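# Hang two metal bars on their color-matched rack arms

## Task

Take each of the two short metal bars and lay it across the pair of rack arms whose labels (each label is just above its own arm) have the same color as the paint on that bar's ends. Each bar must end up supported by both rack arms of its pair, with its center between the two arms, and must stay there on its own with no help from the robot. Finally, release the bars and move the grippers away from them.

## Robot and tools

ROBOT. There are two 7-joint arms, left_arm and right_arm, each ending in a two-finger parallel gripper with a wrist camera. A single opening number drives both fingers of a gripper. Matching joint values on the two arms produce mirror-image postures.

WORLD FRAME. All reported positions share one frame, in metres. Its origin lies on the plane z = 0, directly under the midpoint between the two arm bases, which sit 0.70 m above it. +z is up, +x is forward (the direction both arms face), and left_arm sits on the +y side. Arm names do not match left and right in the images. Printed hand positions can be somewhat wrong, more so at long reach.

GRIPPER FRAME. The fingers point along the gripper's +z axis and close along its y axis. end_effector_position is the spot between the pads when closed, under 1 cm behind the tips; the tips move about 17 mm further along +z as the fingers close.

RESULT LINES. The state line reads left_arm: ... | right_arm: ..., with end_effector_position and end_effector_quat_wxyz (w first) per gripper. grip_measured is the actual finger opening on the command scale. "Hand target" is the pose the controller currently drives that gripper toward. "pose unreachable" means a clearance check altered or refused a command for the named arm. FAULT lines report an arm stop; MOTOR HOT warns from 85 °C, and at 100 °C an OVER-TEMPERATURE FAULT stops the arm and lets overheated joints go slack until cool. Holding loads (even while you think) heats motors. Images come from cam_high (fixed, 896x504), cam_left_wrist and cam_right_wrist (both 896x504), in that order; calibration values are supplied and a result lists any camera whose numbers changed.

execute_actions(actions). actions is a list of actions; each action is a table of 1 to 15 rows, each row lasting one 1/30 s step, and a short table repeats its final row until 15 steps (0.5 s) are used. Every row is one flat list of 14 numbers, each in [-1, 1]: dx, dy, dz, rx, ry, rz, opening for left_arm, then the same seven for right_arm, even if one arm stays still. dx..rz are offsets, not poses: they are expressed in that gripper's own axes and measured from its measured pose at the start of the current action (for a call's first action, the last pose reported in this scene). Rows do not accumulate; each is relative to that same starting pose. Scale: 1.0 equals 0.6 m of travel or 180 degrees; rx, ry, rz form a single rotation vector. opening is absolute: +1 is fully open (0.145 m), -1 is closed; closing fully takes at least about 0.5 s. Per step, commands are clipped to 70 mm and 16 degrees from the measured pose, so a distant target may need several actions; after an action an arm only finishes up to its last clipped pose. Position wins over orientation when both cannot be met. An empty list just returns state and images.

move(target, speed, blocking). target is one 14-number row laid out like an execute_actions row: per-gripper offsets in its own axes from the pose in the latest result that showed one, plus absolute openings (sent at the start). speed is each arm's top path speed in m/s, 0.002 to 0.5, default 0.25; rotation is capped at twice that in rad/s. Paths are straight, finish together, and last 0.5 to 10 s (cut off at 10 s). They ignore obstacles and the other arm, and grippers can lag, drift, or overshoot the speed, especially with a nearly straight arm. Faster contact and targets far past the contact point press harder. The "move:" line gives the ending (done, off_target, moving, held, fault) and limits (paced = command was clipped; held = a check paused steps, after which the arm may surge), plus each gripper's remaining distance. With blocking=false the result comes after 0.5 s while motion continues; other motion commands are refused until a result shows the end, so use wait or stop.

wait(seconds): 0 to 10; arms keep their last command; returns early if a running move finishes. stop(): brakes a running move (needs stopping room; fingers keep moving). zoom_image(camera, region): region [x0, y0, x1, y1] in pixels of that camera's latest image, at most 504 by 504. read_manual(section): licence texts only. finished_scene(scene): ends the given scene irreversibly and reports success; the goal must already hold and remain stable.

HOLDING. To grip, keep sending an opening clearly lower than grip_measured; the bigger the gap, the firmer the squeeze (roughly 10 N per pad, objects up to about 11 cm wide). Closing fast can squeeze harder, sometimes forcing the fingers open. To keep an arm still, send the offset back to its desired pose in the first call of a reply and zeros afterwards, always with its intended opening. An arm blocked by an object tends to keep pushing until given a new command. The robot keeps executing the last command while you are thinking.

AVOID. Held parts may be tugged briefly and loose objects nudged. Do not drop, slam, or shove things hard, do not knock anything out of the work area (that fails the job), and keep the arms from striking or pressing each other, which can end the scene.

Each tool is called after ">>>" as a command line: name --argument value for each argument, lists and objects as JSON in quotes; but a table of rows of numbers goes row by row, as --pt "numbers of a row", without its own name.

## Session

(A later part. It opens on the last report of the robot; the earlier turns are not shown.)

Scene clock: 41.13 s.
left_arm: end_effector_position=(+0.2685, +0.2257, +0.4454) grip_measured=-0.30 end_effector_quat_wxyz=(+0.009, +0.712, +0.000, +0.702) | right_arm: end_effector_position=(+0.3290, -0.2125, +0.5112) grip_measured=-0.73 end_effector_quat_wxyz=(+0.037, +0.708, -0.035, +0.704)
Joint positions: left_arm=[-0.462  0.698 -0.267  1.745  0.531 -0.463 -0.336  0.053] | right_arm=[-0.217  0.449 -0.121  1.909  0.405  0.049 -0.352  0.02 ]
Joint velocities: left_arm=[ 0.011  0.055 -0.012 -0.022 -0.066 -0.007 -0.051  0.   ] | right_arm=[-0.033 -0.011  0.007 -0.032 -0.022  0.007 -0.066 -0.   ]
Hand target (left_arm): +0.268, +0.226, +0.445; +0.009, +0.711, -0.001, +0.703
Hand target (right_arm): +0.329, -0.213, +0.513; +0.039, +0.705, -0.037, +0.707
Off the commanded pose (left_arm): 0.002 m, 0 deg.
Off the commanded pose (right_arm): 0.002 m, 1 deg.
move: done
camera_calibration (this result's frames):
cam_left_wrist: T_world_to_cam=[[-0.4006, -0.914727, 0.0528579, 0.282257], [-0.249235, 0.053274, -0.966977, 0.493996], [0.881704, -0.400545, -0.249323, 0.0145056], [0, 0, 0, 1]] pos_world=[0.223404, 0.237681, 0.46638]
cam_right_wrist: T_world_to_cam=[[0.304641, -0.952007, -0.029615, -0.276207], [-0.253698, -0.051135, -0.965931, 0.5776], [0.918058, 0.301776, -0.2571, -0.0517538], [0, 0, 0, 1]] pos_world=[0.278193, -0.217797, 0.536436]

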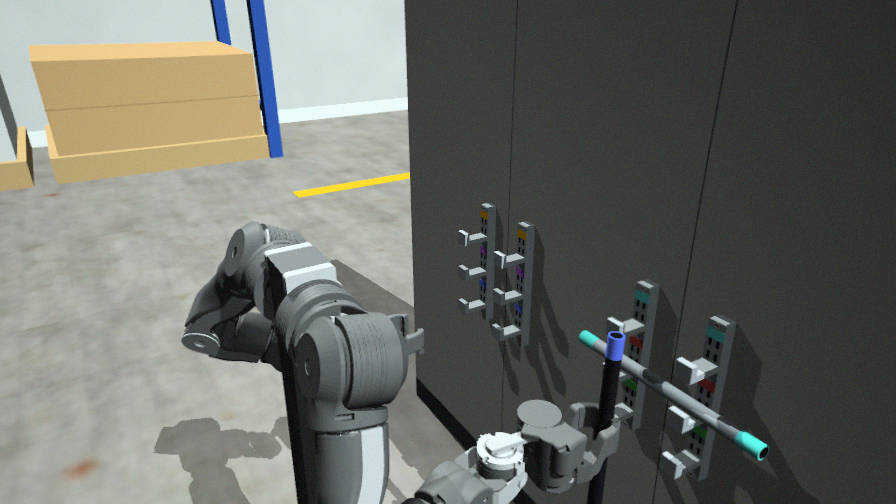

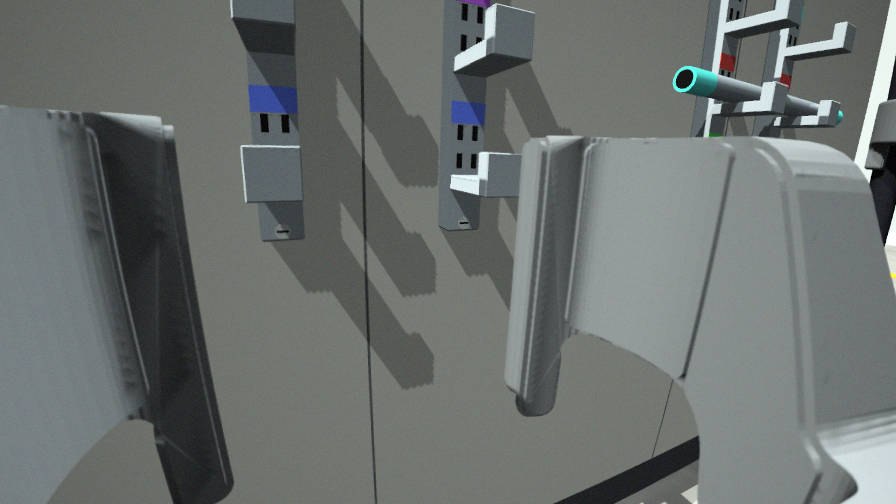

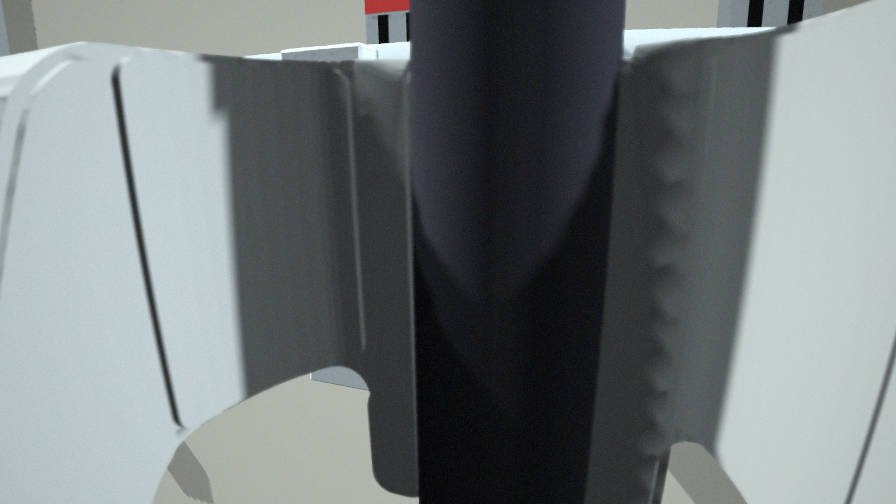

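>>> move --target '[0.175,0.16,-0.03,-0.167,0,0,-0.1,-0.1,-0.3,-0.017,0.167,0,0,-0.95]' --speed 0.15

Scene clock: 43.70 s.
left_arm: end_effector_position=(+0.2504, +0.1333, +0.5507) grip_measured=-0.10 end_effector_quat_wxyz=(+0.188, +0.687, -0.179, +0.678) | right_arm: end_effector_position=(+0.3368, -0.0350, +0.4469) grip_measured=-0.73 end_effector_quat_wxyz=(-0.144, +0.700, +0.144, +0.684)
Joint positions: left_arm=[-0.489  1.159 -0.268  2.234  0.779 -0.308 -0.217  0.068] | right_arm=[ 0.051  0.303 -0.63   1.535  0.288 -0.149 -0.182  0.02 ]
Joint velocities: left_arm=[-0.055  0.011 -0.012  0.002 -0.051 -0.022 -0.051 -0.   ] | right_arm=[-0.033 -0.055 -0.002 -0.007 -0.081  0.022 -0.081  0.   ]
Hand target (left_arm): +0.249, +0.132, +0.550; +0.191, +0.688, -0.182, +0.676
Hand target (right_arm): +0.337, -0.034, +0.449; -0.146, +0.696, +0.146, +0.688
Off the commanded pose (left_arm): 0.002 m, 1 deg.
Off the commanded pose (right_arm): 0.005 m, 1 deg.
move: off_target (right_arm)
camera_calibration (this result's frames):
cam_left_wrist: T_world_to_cam=[[-0.798082, -0.600079, 0.054499, 0.241638], [-0.189314, 0.163853, -0.968149, 0.567109], [0.572036, -0.78298, -0.244372, 0.145541], [0, 0, 0, 1]] pos_world=[0.216954, 0.166035, 0.571443]
cam_right_wrist: T_world_to_cam=[[0.73217, -0.679696, -0.0440408, -0.239555], [-0.213416, -0.167528, -0.962491, 0.5073], [0.646823, 0.714106, -0.267717, -0.0185718], [0, 0, 0, 1]] pos_world=[0.295674, -0.0645758, 0.472749]

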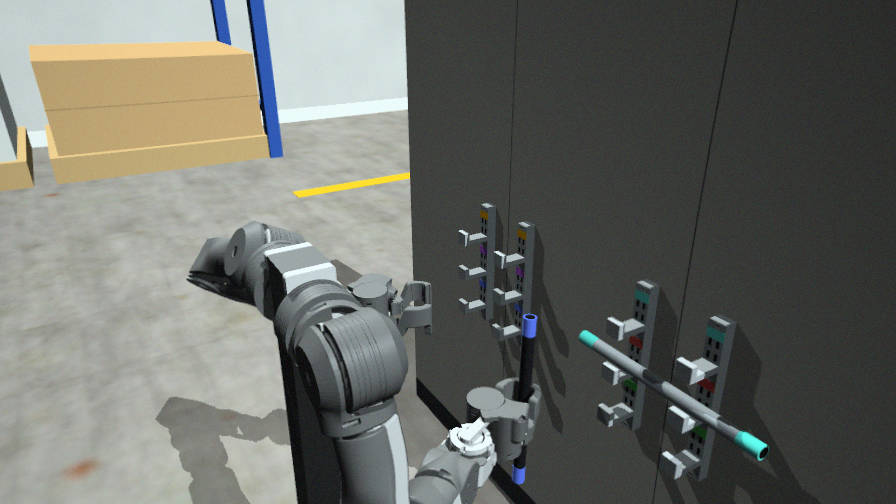

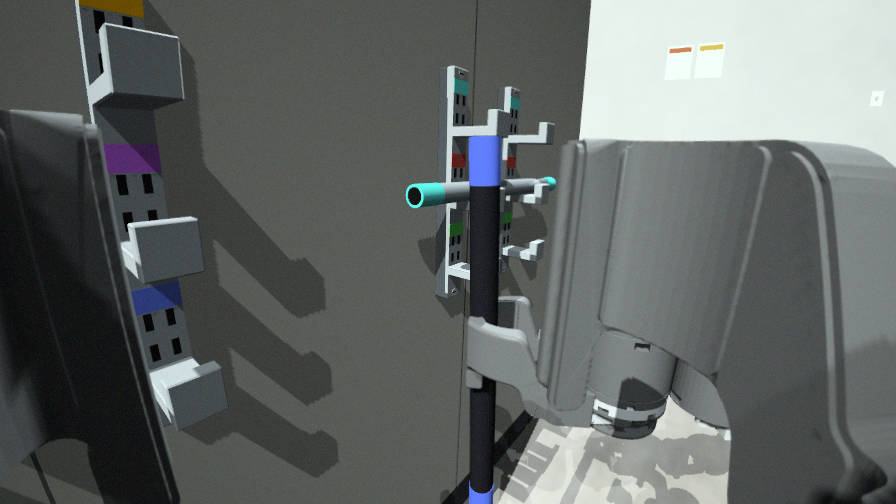

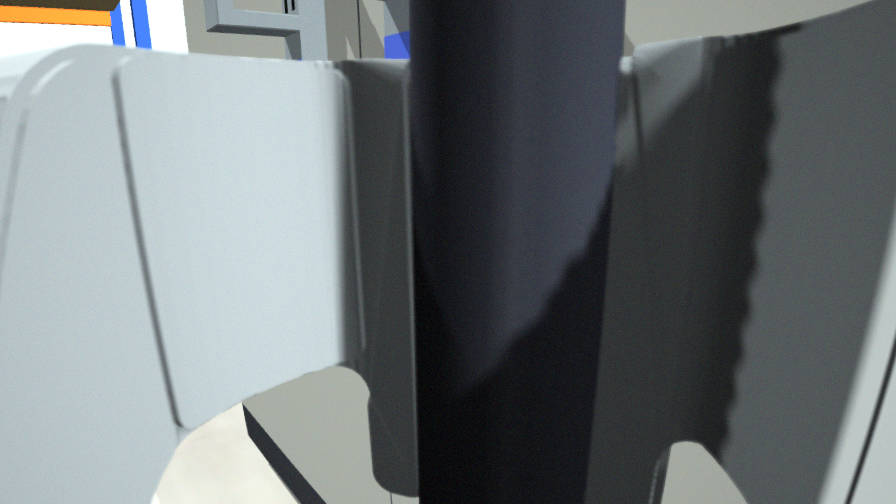

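>>> move --target '[-0.01,0.127,0.158,-0.106,0,0,-0.1,0,0,0,0,0,0,-0.95]' --speed 0.12

Scene clock: 46.03 s.
left_arm: end_effector_position=(+0.2948, +0.0202, +0.5473) grip_measured=-0.10 end_effector_quat_wxyz=(+0.298, +0.644, -0.290, +0.642) | right_arm: end_effector_position=(+0.3368, -0.0350, +0.4464) grip_measured=-0.73 end_effector_quat_wxyz=(-0.144, +0.701, +0.144, +0.683)
Joint positions: left_arm=[ 0.27   0.752 -0.78   1.973  0.727  0.024  0.025  0.068] | right_arm=[ 0.051  0.303 -0.63   1.535  0.288 -0.146 -0.182  0.02 ]
Joint velocities: left_arm=[-0.011 -0.033 -0.007 -0.007  0.022 -0.007 -0.037  0.   ] | right_arm=[-0.165  0.011  0.007  0.002 -0.051  0.051  0.066  0.   ]
Hand target (left_arm): +0.294, +0.020, +0.545; +0.299, +0.645, -0.294, +0.638
Hand target (right_arm): +0.337, -0.035, +0.447; -0.144, +0.700, +0.144, +0.684
Off the commanded pose (left_arm): 0.002 m, 0 deg.
Off the commanded pose (right_arm): 0.000 m, 0 deg.
move: done
camera_calibration (this result's frames):
cam_left_wrist: T_world_to_cam=[[-0.951048, -0.305475, 0.0468163, 0.252656], [-0.115726, 0.21156, -0.97049, 0.569355], [0.286556, -0.9284, -0.236555, 0.11358], [0, 0, 0, 1]] pos_world=[0.273631, 0.0621755, 0.567593]
cam_right_wrist: T_world_to_cam=[[0.732089, -0.679744, -0.0446501, -0.23927], [-0.215543, -0.168967, -0.961765, 0.507226], [0.646209, 0.713722, -0.270213, -0.0173674], [0, 0, 0, 1]] pos_world=[0.295719, -0.0645421, 0.472455]

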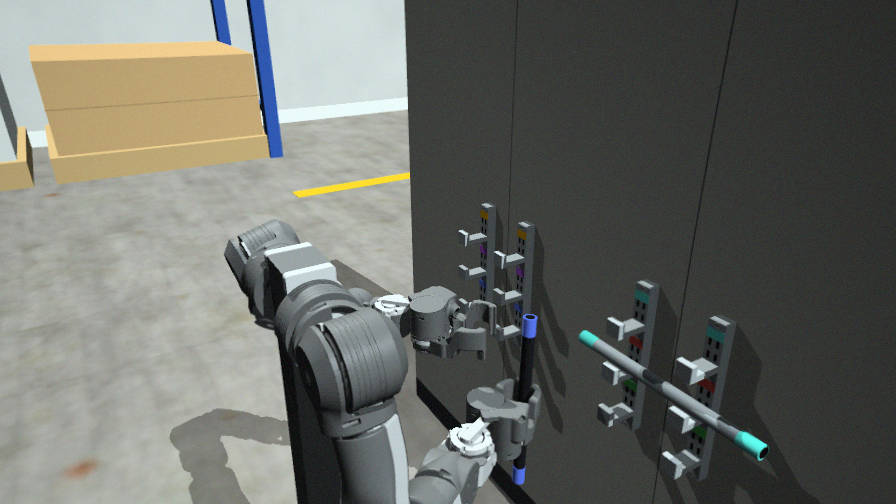

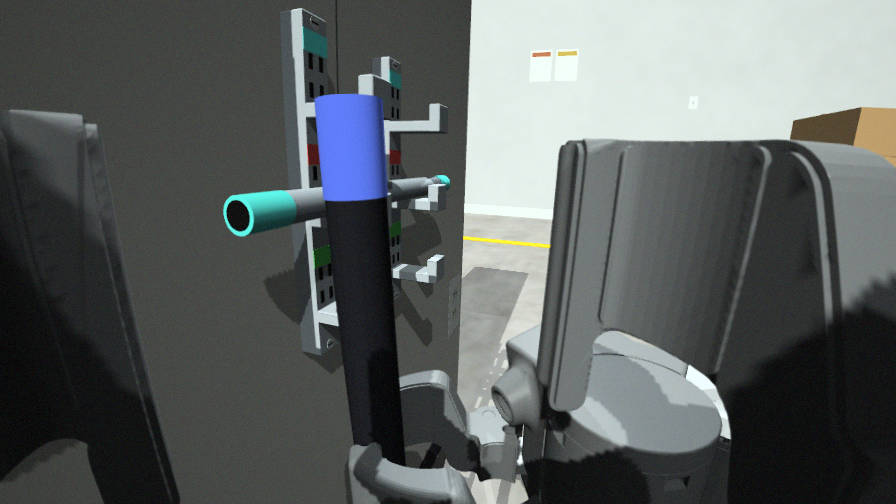

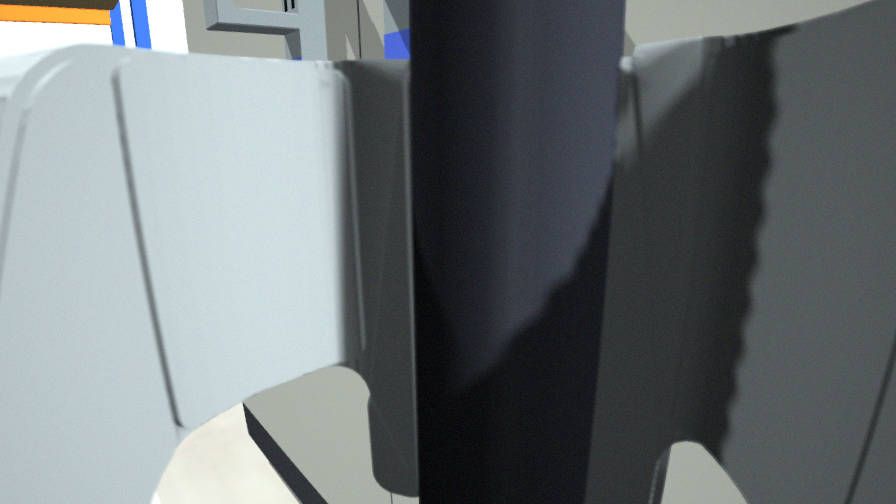

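>>> move --target '[0,0.004,0.085,0,0,0,-0.1,0,0,0,0,0,0,-0.95]' --speed 0.06

Scene clock: 47.70 s.
left_arm: end_effector_position=(+0.3263, -0.0201, +0.5497) grip_measured=-0.10 end_effector_quat_wxyz=(+0.300, +0.641, -0.291, +0.643) | right_arm: end_effector_position=(+0.3368, -0.0350, +0.4460) grip_measured=-0.73 end_effector_quat_wxyz=(-0.144, +0.702, +0.144, +0.682)
Joint positions: left_arm=[ 0.413  0.522 -0.827  1.806  0.665  0.115  0.025  0.068] | right_arm=[ 0.051  0.303 -0.63   1.535  0.288 -0.144 -0.182  0.02 ]
Joint velocities: left_arm=[-0.055  0.011  0.007 -0.012  0.022 -0.037 -0.051  0.   ] | right_arm=[-0.077  0.011  0.017  0.002 -0.081  0.051 -0.066 -0.   ]
Hand target (left_arm): +0.327, -0.020, +0.548; +0.298, +0.643, -0.292, +0.642
Hand target (right_arm): +0.337, -0.035, +0.446; -0.144, +0.701, +0.144, +0.683
Off the commanded pose (left_arm): 0.002 m, 0 deg.
Off the commanded pose (right_arm): 0.000 m, 0 deg.
move: done
camera_calibration (this result's frames):
cam_left_wrist: T_world_to_cam=[[-0.952553, -0.301415, 0.0423291, 0.273278], [-0.109176, 0.208538, -0.971901, 0.582422], [0.284119, -0.930409, -0.231551, 0.0656443], [0, 0, 0, 1]] pos_world=[0.305248, 0.0219891, 0.569689]
cam_right_wrist: T_world_to_cam=[[0.732007, -0.679792, -0.0452591, -0.238984], [-0.217669, -0.170405, -0.961032, 0.507148], [0.645589, 0.713334, -0.272708, -0.0161631], [0, 0, 0, 1]] pos_world=[0.295763, -0.0645089, 0.472162]

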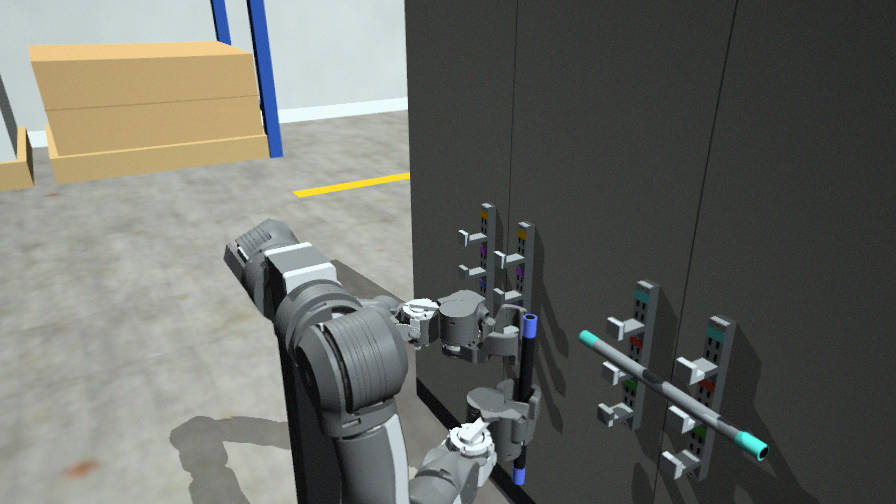

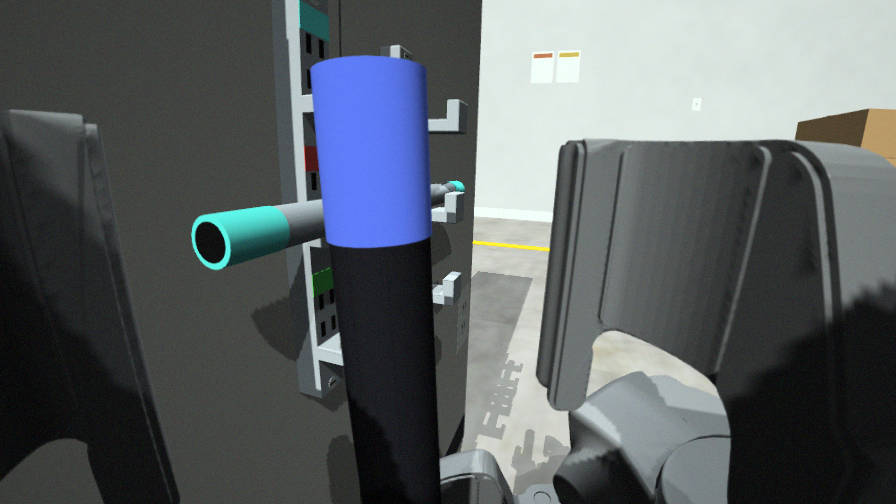

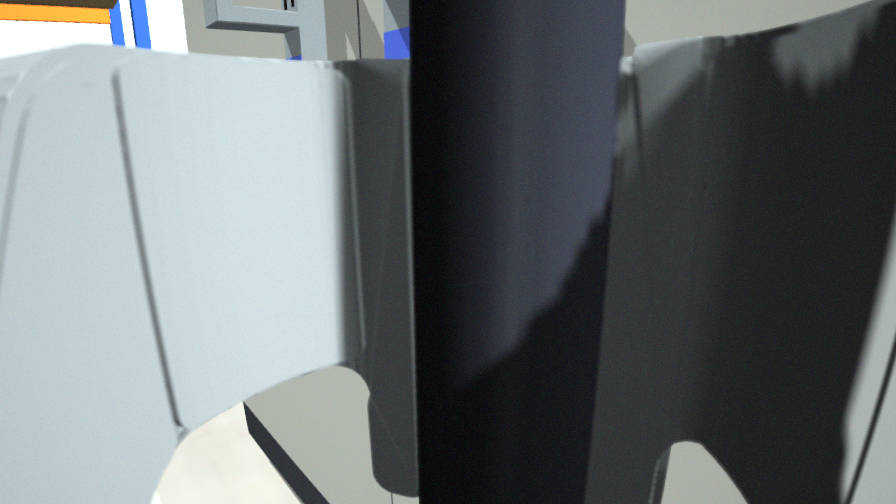

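>>> move --target '[0,0,0.03,0,0,0,-0.35,0,0,0,0,0,0,-0.95]' --speed 0.04

>>> execute_actions --actions '[[[0,0,0,0,0,0,-0.4,0,0,0,0,0,0,-0.95],[0,0,0,0,0,0,-0.44,0,0,0,0,0,0,-0.95],[0,0,0,0,0,0,-0.48,0,0,0,0,0,0,-0.95],[0,0,0,0,0,0,-0.52,0,0,0,0,0,0,-0.95],[0,0,0,0,0,0,-0.56,0,0,0,0,0,0,-0.95],[0,0,0,0,0,0,-0.6,0,0,0,0,0,0,-0.95],[0,0,0,0,0,0,-0.63,0,0,0,0,0,0,-0.95],[0,0,0,0,0,0,-0.66,0,0,0,0,0,0,-0.95],[0,0,0,0,0,0,-0.69,0,0,0,0,0,0,-0.95],[0,0,0,0,0,0,-0.72,0,0,0,0,0,0,-0.95],[0,0,0,0,0,0,-0.76,0,0,0,0,0,0,-0.95],[0,0,0,0,0,0,-0.8,0,0,0,0,0,0,-0.95],[0,0,0,0,0,0,-0.85,0,0,0,0,0,0,-0.95],[0,0,0,0,0,0,-0.9,0,0,0,0,0,0,-0.95],[0,0,0,0,0,0,-0.95,0,0,0,0,0,0,-0.95]],[[0,0,0,0,0,0,-0.95,0,0,0,0,0,0,-0.95]]]'

Scene clock: 49.67 s.
left_arm: end_effector_position=(+0.3386, -0.0329, +0.5512) grip_measured=-0.35 end_effector_quat_wxyz=(+0.300, +0.640, -0.289, +0.645) | right_arm: end_effector_position=(+0.3368, -0.0350, +0.4456) grip_measured=-0.73 end_effector_quat_wxyz=(-0.143, +0.703, +0.145, +0.682)
Joint positions: left_arm=[ 0.46   0.449 -0.839  1.735  0.65   0.127  0.025  0.049] | right_arm=[ 0.051  0.303 -0.63   1.535  0.288 -0.141 -0.182  0.02 ]
Joint velocities: left_arm=[ 0.055  0.011  0.017 -0.012  0.007 -0.037  0.007 -0.   ] | right_arm=[ 0.077  0.077 -0.017 -0.007  0.022 -0.081 -0.066  0.   ]
Hand target (left_arm): +0.338, -0.033, +0.550; +0.300, +0.641, -0.292, +0.644
Hand target (right_arm): +0.337, -0.035, +0.446; -0.144, +0.702, +0.144, +0.682
Off the commanded pose (left_arm): 0.002 m, 0 deg.
Off the commanded pose (right_arm): 0.000 m, 0 deg.
move: done
camera_calibration (this result's frames):
cam_left_wrist: T_world_to_cam=[[-0.951465, -0.304944, 0.0415172, 0.281007], [-0.107599, 0.203226, -0.973202, 0.587959], [0.288334, -0.930435, -0.226174, 0.0462278], [0, 0, 0, 1]] pos_world=[0.317304, 0.00921467, 0.570992]
cam_right_wrist: T_world_to_cam=[[0.731924, -0.679841, -0.0458678, -0.238698], [-0.219793, -0.171842, -0.960292, 0.507067], [0.644964, 0.712942, -0.2752, -0.0149591], [0, 0, 0, 1]] pos_world=[0.295807, -0.0644761, 0.471868]

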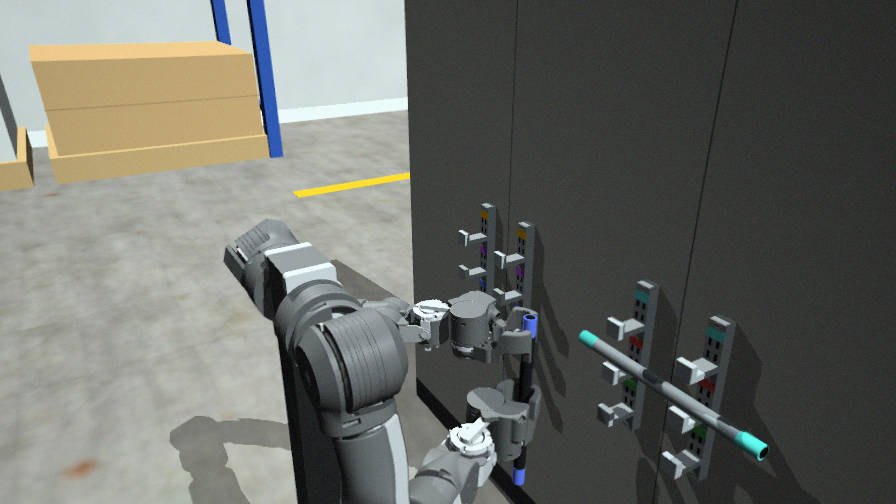

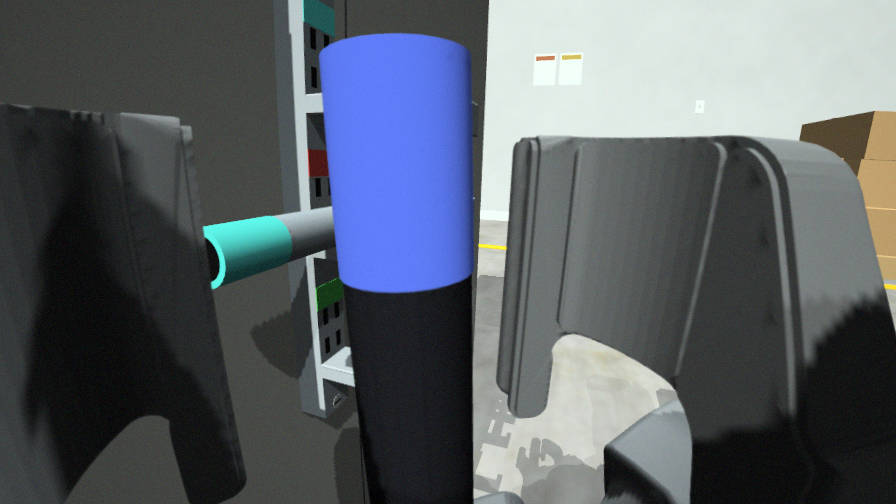

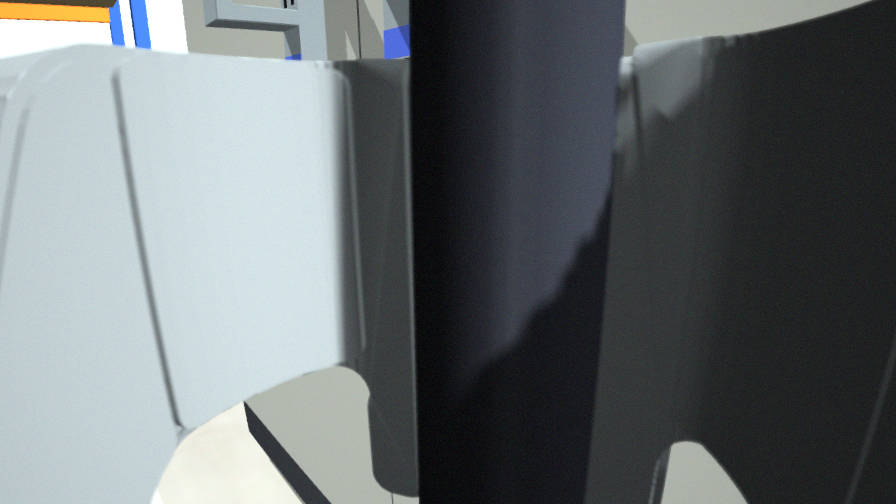

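Scene clock: 50.67 s.
left_arm: end_effector_position=(+0.3371, -0.0348, +0.5514) grip_measured=-0.72 end_effector_quat_wxyz=(+0.311, +0.641, -0.285, +0.641) | right_arm: end_effector_position=(+0.3367, -0.0347, +0.4450) grip_measured=-0.73 end_effector_quat_wxyz=(-0.143, +0.704, +0.145, +0.680)
Joint positions: left_arm=[ 0.459  0.446 -0.839  1.735  0.67   0.128  0.032  0.021] | right_arm=[ 0.051  0.303 -0.63   1.535  0.288 -0.137 -0.181  0.02 ]
Joint velocities: left_arm=[ 0.033  0.011 -0.012  0.012  0.037 -0.007  0.051 -0.   ] | right_arm=[ 0.033 -0.033  0.012 -0.012  0.007 -0.007 -0.066  0.   ]
Hand target (left_arm): +0.337, -0.035, +0.551; +0.307, +0.640, -0.288, +0.642
Hand target (right_arm): +0.337, -0.035, +0.445; -0.143, +0.704, +0.145, +0.680
Off the commanded pose (left_arm): 0.000 m, 1 deg.
Off the commanded pose (right_arm): 0.000 m, 0 deg.
camera_calibration (this result's frames):
cam_left_wrist: T_world_to_cam=[[-0.953948, -0.293665, 0.0611917, 0.26933], [-0.120907, 0.189728, -0.974364, 0.593019], [0.274526, -0.936891, -0.216497, 0.0440706], [0, 0, 0, 1]] pos_world=[0.316528, 0.00786986, 0.570876]
cam_right_wrist: T_world_to_cam=[[0.732075, -0.679576, -0.0473531, -0.237893], [-0.223059, -0.17345, -0.95925, 0.507119], [0.64367, 0.712805, -0.278563, -0.0133371], [0, 0, 0, 1]] pos_world=[0.295857, -0.0642001, 0.471473]

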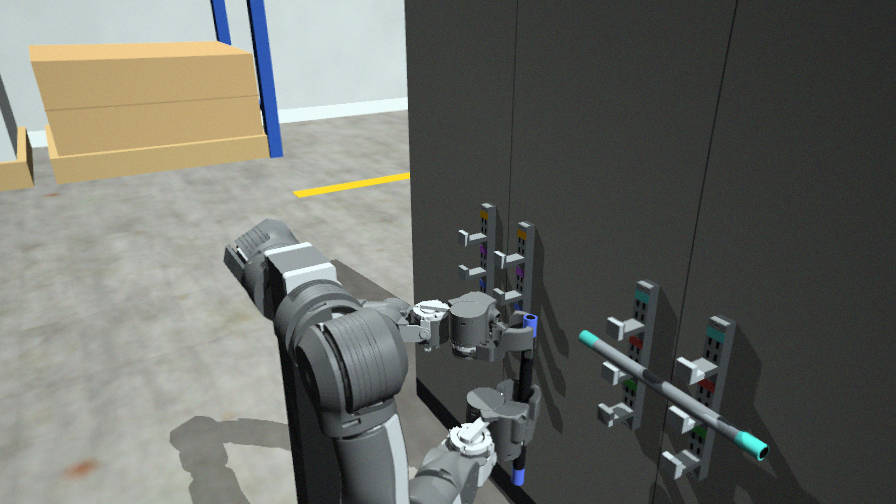

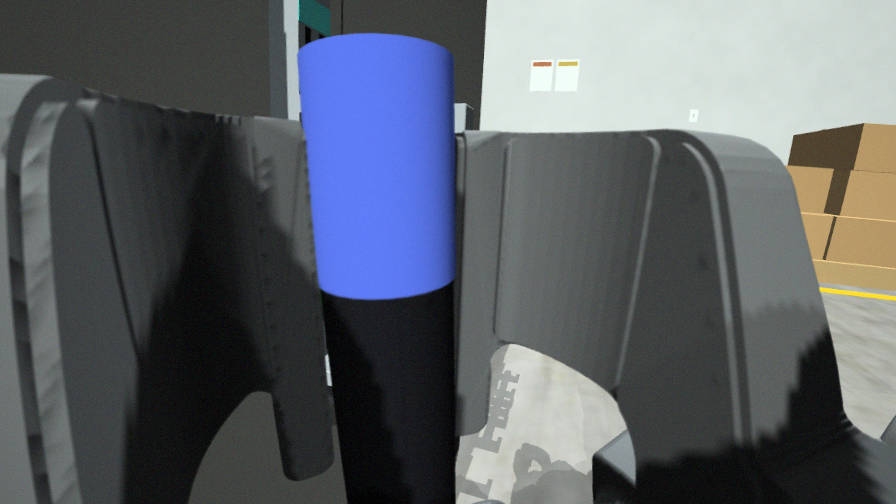

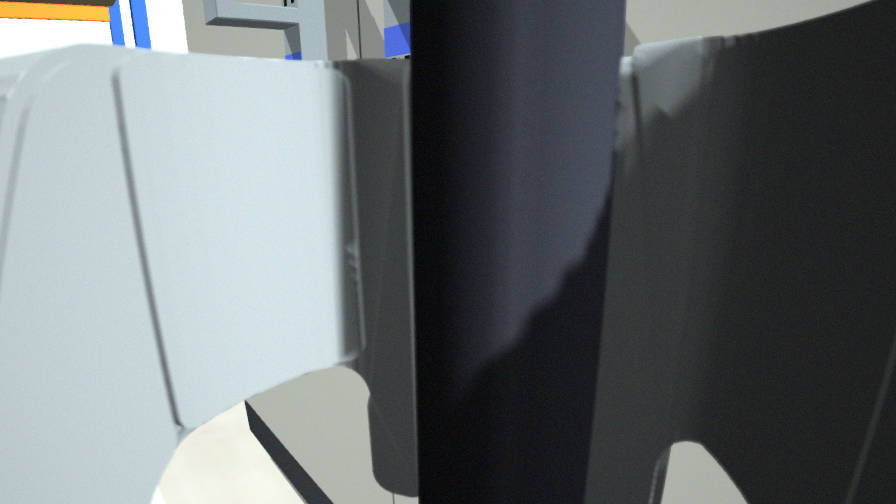

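>>> execute_actions --actions '[[[0,0,0,0,0,0,-0.95,0,0,0,0,0,0,-0.3]]]'

>>> move --target '[0,0,0,0,0,0,-0.95,0,0.08,-0.14,0,0,0,-0.3]' --speed 0.12

Scene clock: 51.77 s.
left_arm: end_effector_position=(+0.3371, -0.0345, +0.5507) grip_measured=-0.73 end_effector_quat_wxyz=(+0.310, +0.643, -0.286, +0.640) | right_arm: end_effector_position=(+0.3367, -0.0347, +0.4450) grip_measured=-0.30 end_effector_quat_wxyz=(-0.143, +0.704, +0.145, +0.680)
Joint positions: left_arm=[ 0.459  0.447 -0.839  1.735  0.669  0.131  0.032  0.02 ] | right_arm=[ 0.051  0.303 -0.63   1.535  0.288 -0.137 -0.181  0.053]
Joint velocities: left_arm=[ 0.011 -0.011  0.007  0.017 -0.037  0.022 -0.022  0.   ] | right_arm=[-0.033  0.099 -0.007 -0.012 -0.007 -0.037  0.022  0.   ]
Hand target (left_arm): +0.337, -0.035, +0.551; +0.311, +0.641, -0.285, +0.641
Hand target (right_arm): +0.337, -0.035, +0.445; -0.143, +0.704, +0.145, +0.680
Off the commanded pose (left_arm): 0.001 m, 0 deg.
Off the commanded pose (right_arm): 0.000 m, 0 deg.
camera_calibration (this result's frames):
cam_left_wrist: T_world_to_cam=[[-0.953619, -0.294569, 0.0619606, 0.26894], [-0.122872, 0.193015, -0.973472, 0.59252], [0.274796, -0.935935, -0.220257, 0.0461402], [0, 0, 0, 1]] pos_world=[0.316591, 0.00804063, 0.570301]
cam_right_wrist: T_world_to_cam=[[0.732075, -0.679576, -0.0473531, -0.237893], [-0.223059, -0.17345, -0.95925, 0.507119], [0.64367, 0.712805, -0.278563, -0.0133371], [0, 0, 0, 1]] pos_world=[0.295857, -0.0642001, 0.471473]

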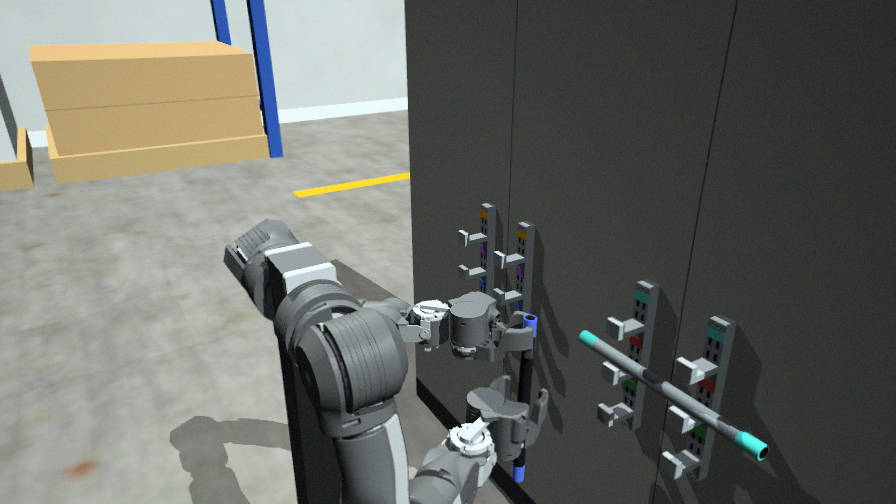

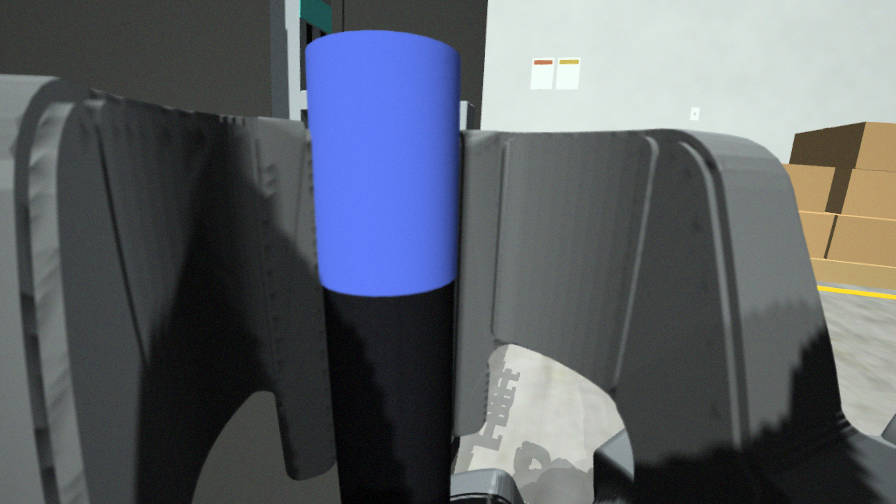

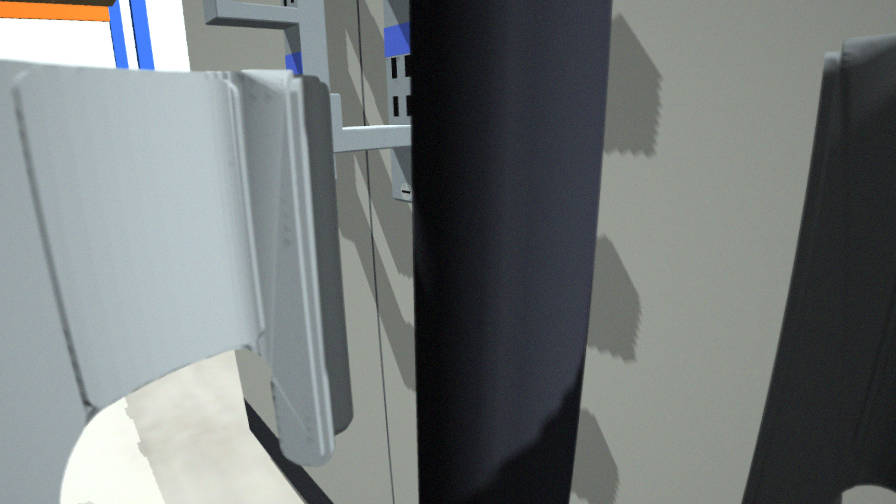

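Scene clock: 52.90 s.
left_arm: end_effector_position=(+0.3371, -0.0346, +0.5502) grip_measured=-0.73 end_effector_quat_wxyz=(+0.309, +0.643, -0.286, +0.639) | right_arm: end_effector_position=(+0.2796, -0.1128, +0.4458) grip_measured=-0.30 end_effector_quat_wxyz=(-0.140, +0.707, +0.146, +0.678)
Joint positions: left_arm=[ 0.459  0.447 -0.839  1.735  0.669  0.133  0.032  0.02 ] | right_arm=[-0.248  0.637 -0.504  1.763  0.43  -0.301 -0.143  0.053]
Joint velocities: left_arm=[ 0.033 -0.077 -0.002  0.027 -0.11   0.037  0.066 -0.   ] | right_arm=[ 0.055 -0.077  0.002 -0.017  0.022  0.081  0.022 -0.   ]
Hand target (left_arm): +0.337, -0.035, +0.551; +0.310, +0.643, -0.286, +0.640
Hand target (right_arm): +0.280, -0.111, +0.448; -0.144, +0.704, +0.146, +0.680
Off the commanded pose (left_arm): 0.000 m, 0 deg.
Off the commanded pose (right_arm): 0.002 m, 1 deg.
move: done
camera_calibration (this result's frames):
cam_left_wrist: T_world_to_cam=[[-0.953533, -0.29461, 0.0630794, 0.268308], [-0.124593, 0.194955, -0.972866, 0.59241], [0.274319, -0.93552, -0.222603, 0.0475045], [0, 0, 0, 1]] pos_world=[0.316619, 0.0079939, 0.569986]
cam_right_wrist: T_world_to_cam=[[0.729788, -0.682034, -0.0473291, -0.248758], [-0.229332, -0.178997, -0.956748, 0.48165], [0.644063, 0.709077, -0.287042, 0.0825591], [0, 0, 0, 1]] pos_world=[0.238825, -0.141988, 0.472742]

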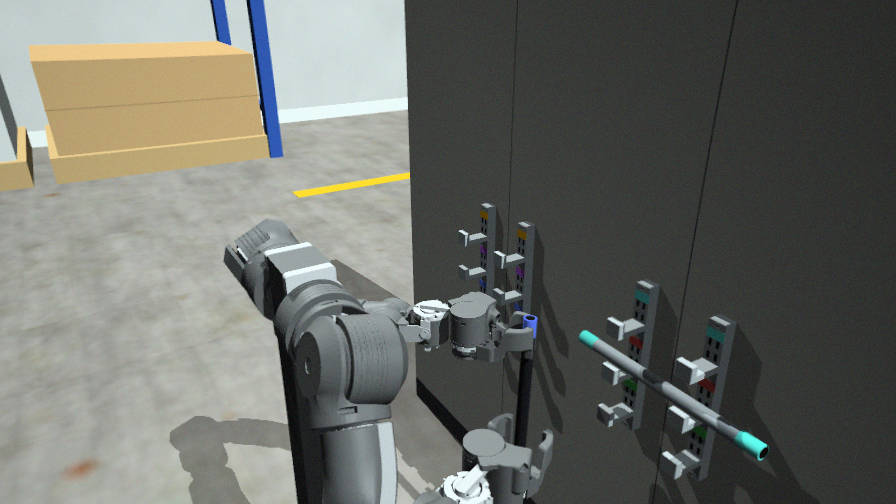

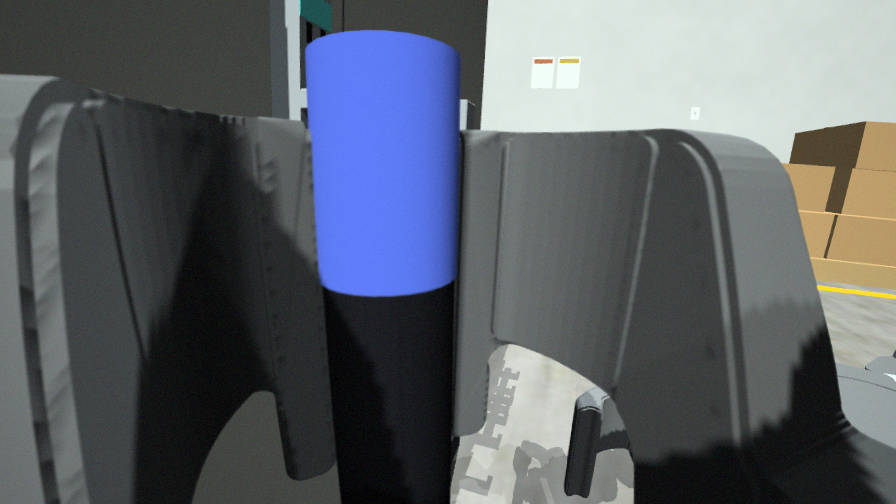

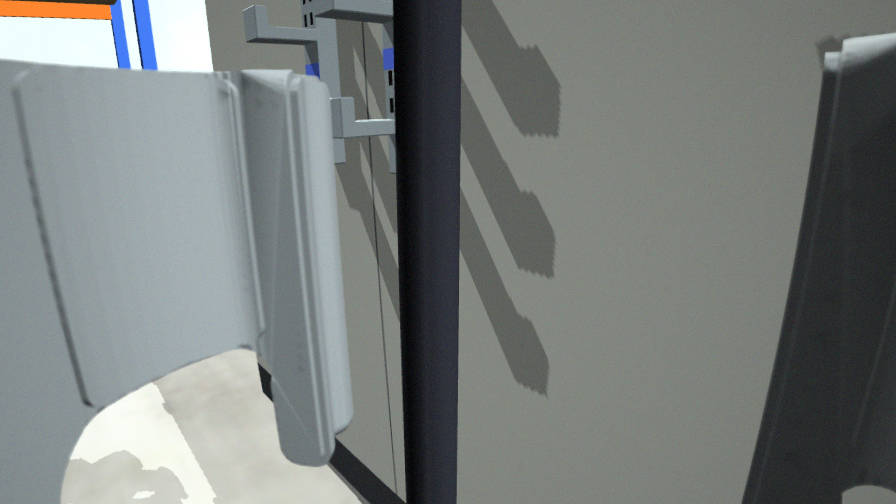

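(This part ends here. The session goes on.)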